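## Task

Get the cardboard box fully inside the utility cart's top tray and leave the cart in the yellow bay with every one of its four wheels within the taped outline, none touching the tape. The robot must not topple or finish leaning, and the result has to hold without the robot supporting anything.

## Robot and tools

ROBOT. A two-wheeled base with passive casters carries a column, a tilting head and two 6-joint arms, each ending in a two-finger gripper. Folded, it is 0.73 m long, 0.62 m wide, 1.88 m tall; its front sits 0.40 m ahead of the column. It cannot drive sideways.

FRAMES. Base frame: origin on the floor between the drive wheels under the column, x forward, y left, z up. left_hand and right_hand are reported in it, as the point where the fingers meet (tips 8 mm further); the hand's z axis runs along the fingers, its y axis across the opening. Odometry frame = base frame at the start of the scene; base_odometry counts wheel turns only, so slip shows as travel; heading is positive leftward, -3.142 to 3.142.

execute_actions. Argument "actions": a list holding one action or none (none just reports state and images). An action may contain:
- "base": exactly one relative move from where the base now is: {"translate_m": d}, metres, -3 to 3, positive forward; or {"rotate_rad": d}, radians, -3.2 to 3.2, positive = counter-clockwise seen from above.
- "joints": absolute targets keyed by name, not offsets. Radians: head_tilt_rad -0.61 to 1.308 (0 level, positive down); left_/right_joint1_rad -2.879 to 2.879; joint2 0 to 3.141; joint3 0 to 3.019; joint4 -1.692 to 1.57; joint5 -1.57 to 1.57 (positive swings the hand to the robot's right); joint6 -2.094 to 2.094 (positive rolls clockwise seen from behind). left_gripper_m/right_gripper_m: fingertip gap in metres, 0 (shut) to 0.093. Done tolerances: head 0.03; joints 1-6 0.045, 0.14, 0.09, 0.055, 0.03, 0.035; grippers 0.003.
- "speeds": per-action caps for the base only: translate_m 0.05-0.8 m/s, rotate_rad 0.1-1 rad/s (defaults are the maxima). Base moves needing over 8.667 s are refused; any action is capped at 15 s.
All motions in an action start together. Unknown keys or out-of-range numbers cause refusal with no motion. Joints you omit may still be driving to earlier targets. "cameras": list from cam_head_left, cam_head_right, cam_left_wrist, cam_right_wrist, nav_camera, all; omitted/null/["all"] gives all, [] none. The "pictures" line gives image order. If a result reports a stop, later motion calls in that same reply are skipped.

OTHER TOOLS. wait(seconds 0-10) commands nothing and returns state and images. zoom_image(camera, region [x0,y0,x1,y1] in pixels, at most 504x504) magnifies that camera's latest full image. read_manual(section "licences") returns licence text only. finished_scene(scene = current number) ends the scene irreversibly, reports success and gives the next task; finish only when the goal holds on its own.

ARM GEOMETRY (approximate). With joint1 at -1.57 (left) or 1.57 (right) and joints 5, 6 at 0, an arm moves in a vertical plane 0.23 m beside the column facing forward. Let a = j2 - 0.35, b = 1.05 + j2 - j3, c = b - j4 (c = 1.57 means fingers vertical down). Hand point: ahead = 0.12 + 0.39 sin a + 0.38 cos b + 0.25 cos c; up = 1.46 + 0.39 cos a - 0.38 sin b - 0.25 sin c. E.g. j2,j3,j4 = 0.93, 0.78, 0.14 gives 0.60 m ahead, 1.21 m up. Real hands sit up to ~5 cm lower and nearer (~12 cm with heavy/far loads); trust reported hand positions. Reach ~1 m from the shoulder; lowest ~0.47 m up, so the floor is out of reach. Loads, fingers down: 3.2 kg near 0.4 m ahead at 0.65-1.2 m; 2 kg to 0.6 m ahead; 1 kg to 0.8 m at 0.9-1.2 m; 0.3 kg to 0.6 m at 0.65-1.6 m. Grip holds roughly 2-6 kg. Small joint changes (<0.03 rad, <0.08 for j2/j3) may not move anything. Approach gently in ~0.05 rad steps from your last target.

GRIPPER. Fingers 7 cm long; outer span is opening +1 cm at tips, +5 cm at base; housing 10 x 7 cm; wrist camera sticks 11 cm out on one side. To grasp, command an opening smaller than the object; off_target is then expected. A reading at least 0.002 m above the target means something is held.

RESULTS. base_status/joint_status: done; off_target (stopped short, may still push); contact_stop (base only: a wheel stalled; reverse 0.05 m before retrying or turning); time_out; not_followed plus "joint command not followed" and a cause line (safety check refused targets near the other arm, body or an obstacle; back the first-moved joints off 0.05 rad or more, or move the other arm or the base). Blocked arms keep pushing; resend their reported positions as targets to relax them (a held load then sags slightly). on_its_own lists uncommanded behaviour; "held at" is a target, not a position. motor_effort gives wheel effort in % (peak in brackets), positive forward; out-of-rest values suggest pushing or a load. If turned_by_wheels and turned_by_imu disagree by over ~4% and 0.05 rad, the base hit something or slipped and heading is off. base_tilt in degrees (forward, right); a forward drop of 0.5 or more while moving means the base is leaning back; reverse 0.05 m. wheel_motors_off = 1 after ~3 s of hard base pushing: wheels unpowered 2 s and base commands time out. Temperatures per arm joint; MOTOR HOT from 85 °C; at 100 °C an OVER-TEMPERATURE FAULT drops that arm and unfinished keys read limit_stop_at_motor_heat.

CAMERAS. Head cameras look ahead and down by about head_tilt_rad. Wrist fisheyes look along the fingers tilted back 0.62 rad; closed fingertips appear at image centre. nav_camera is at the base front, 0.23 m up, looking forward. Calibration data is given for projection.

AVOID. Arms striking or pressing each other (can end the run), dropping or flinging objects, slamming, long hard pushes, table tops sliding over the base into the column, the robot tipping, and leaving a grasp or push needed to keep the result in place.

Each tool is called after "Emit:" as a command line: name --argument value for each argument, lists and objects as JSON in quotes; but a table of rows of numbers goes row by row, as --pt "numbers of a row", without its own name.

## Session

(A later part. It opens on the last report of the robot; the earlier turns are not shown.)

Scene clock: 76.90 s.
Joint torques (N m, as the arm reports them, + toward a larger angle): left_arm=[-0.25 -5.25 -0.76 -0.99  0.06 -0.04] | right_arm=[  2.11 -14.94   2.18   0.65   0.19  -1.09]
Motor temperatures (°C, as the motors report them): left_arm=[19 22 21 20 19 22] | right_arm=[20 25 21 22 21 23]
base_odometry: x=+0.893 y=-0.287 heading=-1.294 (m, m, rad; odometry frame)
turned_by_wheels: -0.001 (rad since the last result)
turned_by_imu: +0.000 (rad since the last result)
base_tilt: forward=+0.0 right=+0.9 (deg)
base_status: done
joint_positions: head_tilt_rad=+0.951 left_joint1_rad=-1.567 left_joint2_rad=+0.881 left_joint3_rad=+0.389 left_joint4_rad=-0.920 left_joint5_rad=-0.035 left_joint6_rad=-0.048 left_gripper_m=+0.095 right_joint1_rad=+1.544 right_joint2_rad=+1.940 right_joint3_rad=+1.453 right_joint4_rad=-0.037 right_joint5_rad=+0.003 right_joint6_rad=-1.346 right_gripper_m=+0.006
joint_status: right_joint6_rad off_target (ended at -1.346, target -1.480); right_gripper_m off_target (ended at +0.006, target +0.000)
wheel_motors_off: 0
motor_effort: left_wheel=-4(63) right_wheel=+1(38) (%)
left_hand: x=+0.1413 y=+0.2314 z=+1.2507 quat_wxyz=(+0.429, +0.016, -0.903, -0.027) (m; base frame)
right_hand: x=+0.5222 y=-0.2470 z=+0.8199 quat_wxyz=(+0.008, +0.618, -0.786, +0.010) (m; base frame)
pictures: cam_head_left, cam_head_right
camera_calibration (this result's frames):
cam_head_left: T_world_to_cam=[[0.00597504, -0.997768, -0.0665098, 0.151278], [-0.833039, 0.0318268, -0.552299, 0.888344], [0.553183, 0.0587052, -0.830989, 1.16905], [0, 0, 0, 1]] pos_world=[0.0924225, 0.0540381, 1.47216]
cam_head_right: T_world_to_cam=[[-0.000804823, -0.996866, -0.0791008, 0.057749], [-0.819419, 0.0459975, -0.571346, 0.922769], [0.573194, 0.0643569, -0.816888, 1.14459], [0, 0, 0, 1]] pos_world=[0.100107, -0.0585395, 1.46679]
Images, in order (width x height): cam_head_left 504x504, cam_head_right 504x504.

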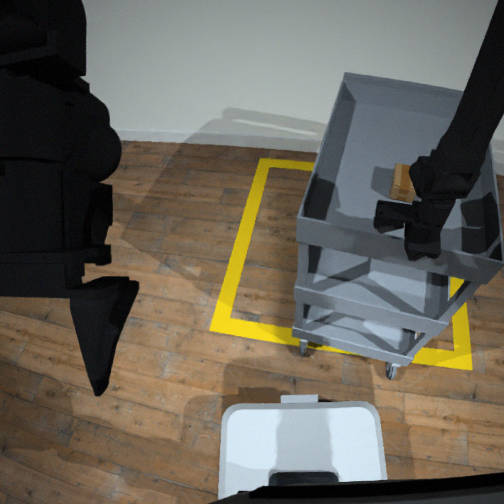

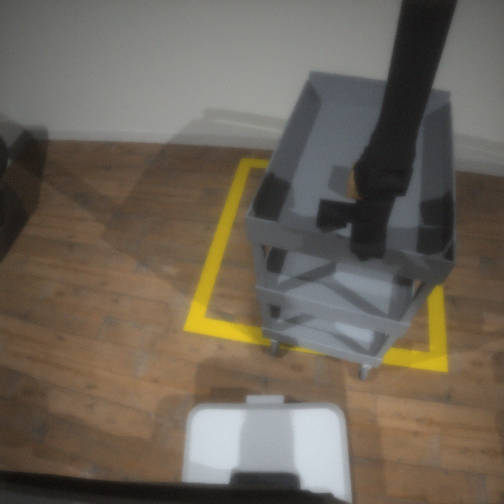

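Emit:
execute_actions --actions '[{"base":{"translate_m":0.36},"speeds":{"translate_m":0.1},"joints":{"right_gripper_m":0.0}}]' --cameras '[]'

Emit:
execute_actions --actions '[{"joints":{"right_gripper_m":0.093}}]' --cameras '[]'

Emit:
execute_actions --actions '[{"joints":{"right_joint2_rad":1.55,"right_joint3_rad":1.12}}]' --cameras '[]'

Emit:
execute_actions --actions '[{"base":{"translate_m":-0.6}}]' --cameras '["cam_head_left","nav_camera"]'

Scene clock: 87.03 s.
Joint torques (N m, as the arm reports them, + toward a larger angle): left_arm=[-0.27 -5.77 -0.63 -0.95  0.06 -0.02] | right_arm=[  3.45 -14.41   3.03   0.68   0.36  -3.13]
Motor temperatures (°C, as the motors report them): left_arm=[19 22 21 20 19 22] | right_arm=[20 25 21 22 21 26]
base_odometry: x=+0.992 y=-0.634 heading=-1.295 (m, m, rad; odometry frame)
turned_by_wheels: -0.002 (rad since the last result)
turned_by_imu: +0.001 (rad since the last result)
base_tilt: forward=+0.0 right=+1.0 (deg)
base_status: done
joint_positions: head_tilt_rad=+0.951 left_joint1_rad=-1.567 left_joint2_rad=+0.881 left_joint3_rad=+0.389 left_joint4_rad=-0.920 left_joint5_rad=-0.035 left_joint6_rad=-0.048 left_gripper_m=+0.095 right_joint1_rad=+1.523 right_joint2_rad=+1.941 right_joint3_rad=+1.442 right_joint4_rad=-0.036 right_joint5_rad=-0.001 right_joint6_rad=-1.098 right_gripper_m=+0.011
joint_status: right_gripper_m off_target (ended at +0.011, target +0.000)
wheel_motors_off: 0
motor_effort: left_wheel=-1(50) right_wheel=+2(37) (%)
left_hand: x=+0.1416 y=+0.2314 z=+1.2506 quat_wxyz=(+0.429, +0.016, -0.903, -0.027) (m; base frame)
right_hand: x=+0.5145 y=-0.2620 z=+0.8199 quat_wxyz=(+0.015, +0.511, -0.859, +0.014) (m; base frame)
pictures: none
No camera images: the call's "cameras" was empty. Leave "cameras" out to get every camera's image.

Scene clock: 88.13 s.
Joint torques (N m, as the arm reports them, + toward a larger angle): left_arm=[-0.61 -5.71 -0.61 -1.21  0.04 -0.04] | right_arm=[  0.25 -15.12   1.25   0.59   0.14  -0.07]
Motor temperatures (°C, as the motors report them): left_arm=[19 22 21 20 19 22] | right_arm=[20 25 21 22 21 25]
base_odometry: x=+0.992 y=-0.634 heading=-1.295 (m, m, rad; odometry frame)
turned_by_wheels: +0.000 (rad since the last result)
turned_by_imu: +0.001 (rad since the last result)
base_tilt: forward=+0.0 right=+0.8 (deg)
base_status: not commanded
joint_positions: head_tilt_rad=+0.951 left_joint1_rad=-1.567 left_joint2_rad=+0.881 left_joint3_rad=+0.389 left_joint4_rad=-0.920 left_joint5_rad=-0.035 left_joint6_rad=-0.048 left_gripper_m=+0.095 right_joint1_rad=+1.575 right_joint2_rad=+1.941 right_joint3_rad=+1.463 right_joint4_rad=-0.036 right_joint5_rad=+0.005 right_joint6_rad=-1.468 right_gripper_m=+0.093
joint_status: all done
wheel_motors_off: 0
on_its_own: right_joint6_rad moved -0.370 to your old target -1.480
motor_effort: left_wheel=-1(1) right_wheel=-1(2) (%)
left_hand: x=+0.1416 y=+0.2314 z=+1.2506 quat_wxyz=(+0.429, +0.016, -0.903, -0.027) (m; base frame)
right_hand: x=+0.5283 y=-0.2227 z=+0.8195 quat_wxyz=(-0.003, +0.671, -0.742, +0.004) (m; base frame)
pictures: none
No camera images: the call's "cameras" was empty. Leave "cameras" out to get every camera's image.

Scene clock: 89.47 s.
Joint torques (N m, as the arm reports them, + toward a larger angle): left_arm=[-0.35 -6.01 -0.75 -1.22  0.04 -0.03] | right_arm=[  0.28 -12.27   0.89   0.67   0.13  -0.06]
Motor temperatures (°C, as the motors report them): left_arm=[19 22 21 20 19 22] | right_arm=[20 25 21 22 21 25]
base_odometry: x=+0.992 y=-0.634 heading=-1.295 (m, m, rad; odometry frame)
turned_by_wheels: +0.000 (rad since the last result)
turned_by_imu: +0.000 (rad since the last result)
base_tilt: forward=+0.0 right=+0.9 (deg)
base_status: not commanded
joint_positions: head_tilt_rad=+0.951 left_joint1_rad=-1.567 left_joint2_rad=+0.881 left_joint3_rad=+0.389 left_joint4_rad=-0.920 left_joint5_rad=-0.035 left_joint6_rad=-0.048 left_gripper_m=+0.095 right_joint1_rad=+1.575 right_joint2_rad=+1.539 right_joint3_rad=+1.127 right_joint4_rad=-0.035 right_joint5_rad=+0.005 right_joint6_rad=-1.469 right_gripper_m=+0.093
joint_status: all done
wheel_motors_off: 0
motor_effort: left_wheel=+2(3) right_wheel=-2(2) (%)
left_hand: x=+0.1416 y=+0.2314 z=+1.2506 quat_wxyz=(+0.429, +0.016, -0.903, -0.027) (m; base frame)
right_hand: x=+0.5425 y=-0.2233 z=+0.9732 quat_wxyz=(-0.028, +0.670, -0.741, +0.026) (m; base frame)
pictures: none
No camera images: the call's "cameras" was empty. Leave "cameras" out to get every camera's image.

Scene clock: 92.17 s.
Joint torques (N m, as the arm reports them, + toward a larger angle): left_arm=[-1.   -5.3  -0.53 -1.25  0.04  0.  ] | right_arm=[  0.13 -13.67   1.38   0.57   0.13  -0.05]
Motor temperatures (°C, as the motors report them): left_arm=[19 22 21 20 19 22] | right_arm=[20 25 21 22 21 25]
base_odometry: x=+0.829 y=-0.056 heading=-1.296 (m, m, rad; odometry frame)
turned_by_wheels: -0.001 (rad since the last result)
turned_by_imu: -0.001 (rad since the last result)
base_tilt: forward=+0.0 right=+0.9 (deg)
base_status: done
joint_positions: head_tilt_rad=+0.952 left_joint1_rad=-1.567 left_joint2_rad=+0.880 left_joint3_rad=+0.387 left_joint4_rad=-0.920 left_joint5_rad=-0.035 left_joint6_rad=-0.048 left_gripper_m=+0.095 right_joint1_rad=+1.575 right_joint2_rad=+1.544 right_joint3_rad=+1.119 right_joint4_rad=-0.035 right_joint5_rad=+0.005 right_joint6_rad=-1.469 right_gripper_m=+0.093
joint_status: not commanded
wheel_motors_off: 0
motor_effort: left_wheel=+1(45) right_wheel=+1(57) (%)
left_hand: x=+0.1403 y=+0.2313 z=+1.2511 quat_wxyz=(+0.430, +0.016, -0.902, -0.027) (m; base frame)
right_hand: x=+0.5353 y=-0.2233 z=+0.9709 quat_wxyz=(-0.023, +0.671, -0.741, +0.021) (m; base frame)
pictures: cam_head_left, nav_camera
camera_calibration (this result's frames):
cam_head_left: T_world_to_cam=[[0.00592398, -0.997768, -0.0665143, 0.151288], [-0.833462, 0.0318268, -0.551659, 0.88738], [0.552544, 0.0587052, -0.831414, 1.16974], [0, 0, 0, 1]] pos_world=[0.0923704, 0.0540381, 1.47213]
Images, in order (width x height): cam_head_left 504x504, nav_camera 504x504.

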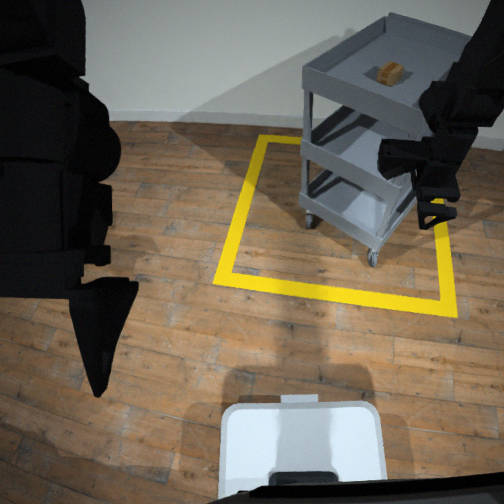

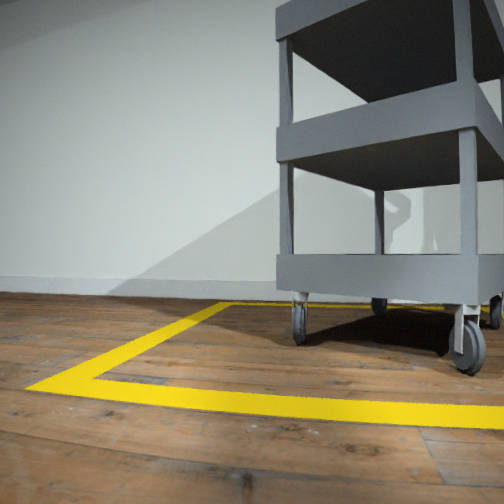

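Check the far right wheel.

Emit:
execute_actions --actions '[{"base":{"rotate_rad":-0.45},"joints":{"right_joint2_rad":0.86,"right_joint3_rad":0.4,"right_joint4_rad":-0.9,"right_joint6_rad":0}}]' --cameras '["cam_head_right","nav_camera"]'

Scene clock: 96.10 s.
Joint torques (N m, as the arm reports them, + toward a larger angle): left_arm=[-0.49 -5.34 -0.36 -1.12  0.08 -0.01] | right_arm=[-0.13 -6.29  0.16 -1.19  0.21  0.12]
Motor temperatures (°C, as the motors report them): left_arm=[19 22 21 20 19 22] | right_arm=[20 25 21 22 21 24]
base_odometry: x=+0.829 y=-0.056 heading=-1.746 (m, m, rad; odometry frame)
turned_by_wheels: -0.449 (rad since the last result)
turned_by_imu: -0.445 (rad since the last result)
base_tilt: forward=-0.1 right=+0.8 (deg)
base_status: done
joint_positions: head_tilt_rad=+0.952 left_joint1_rad=-1.567 left_joint2_rad=+0.880 left_joint3_rad=+0.387 left_joint4_rad=-0.920 left_joint5_rad=-0.035 left_joint6_rad=-0.048 left_gripper_m=+0.095 right_joint1_rad=+1.575 right_joint2_rad=+0.866 right_joint3_rad=+0.391 right_joint4_rad=-0.888 right_joint5_rad=+0.005 right_joint6_rad=-0.011 right_gripper_m=+0.093
joint_status: all done
wheel_motors_off: 0
motor_effort: left_wheel=+4(53) right_wheel=-4(44) (%)
left_hand: x=+0.1403 y=+0.2313 z=+1.2511 quat_wxyz=(+0.430, +0.016, -0.902, -0.027) (m; base frame)
right_hand: x=+0.1504 y=-0.2252 z=+1.2447 quat_wxyz=(+0.408, +0.008, -0.913, -0.002) (m; base frame)
pictures: cam_head_right, nav_camera
camera_calibration (this result's frames):
cam_head_right: T_world_to_cam=[[-0.000865547, -0.996866, -0.0791001, 0.0577511], [-0.819858, 0.0459975, -0.570717, 0.921822], [0.572567, 0.0643569, -0.817328, 1.1453], [0, 0, 0, 1]] pos_world=[0.10005, -0.0585395, 1.46676]
Images, in order (width x height): cam_head_right 504x504, nav_camera 504x504.

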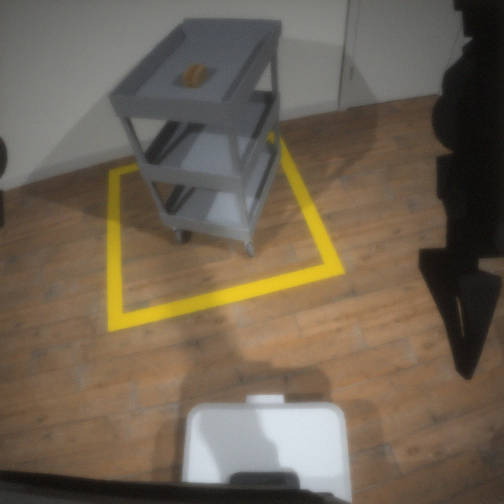

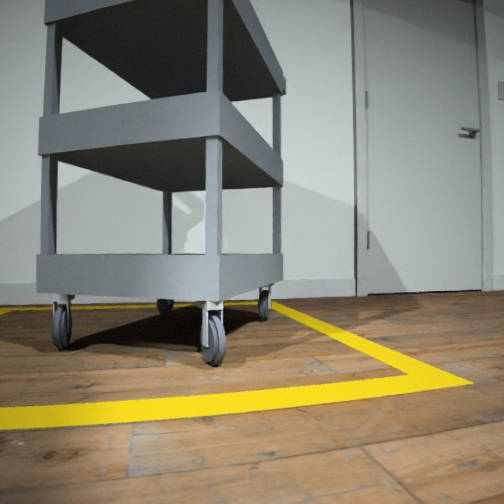

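About 8 cm clear of the tape.

Emit:
finished_scene --scene 2

The scene is finished: the task was done.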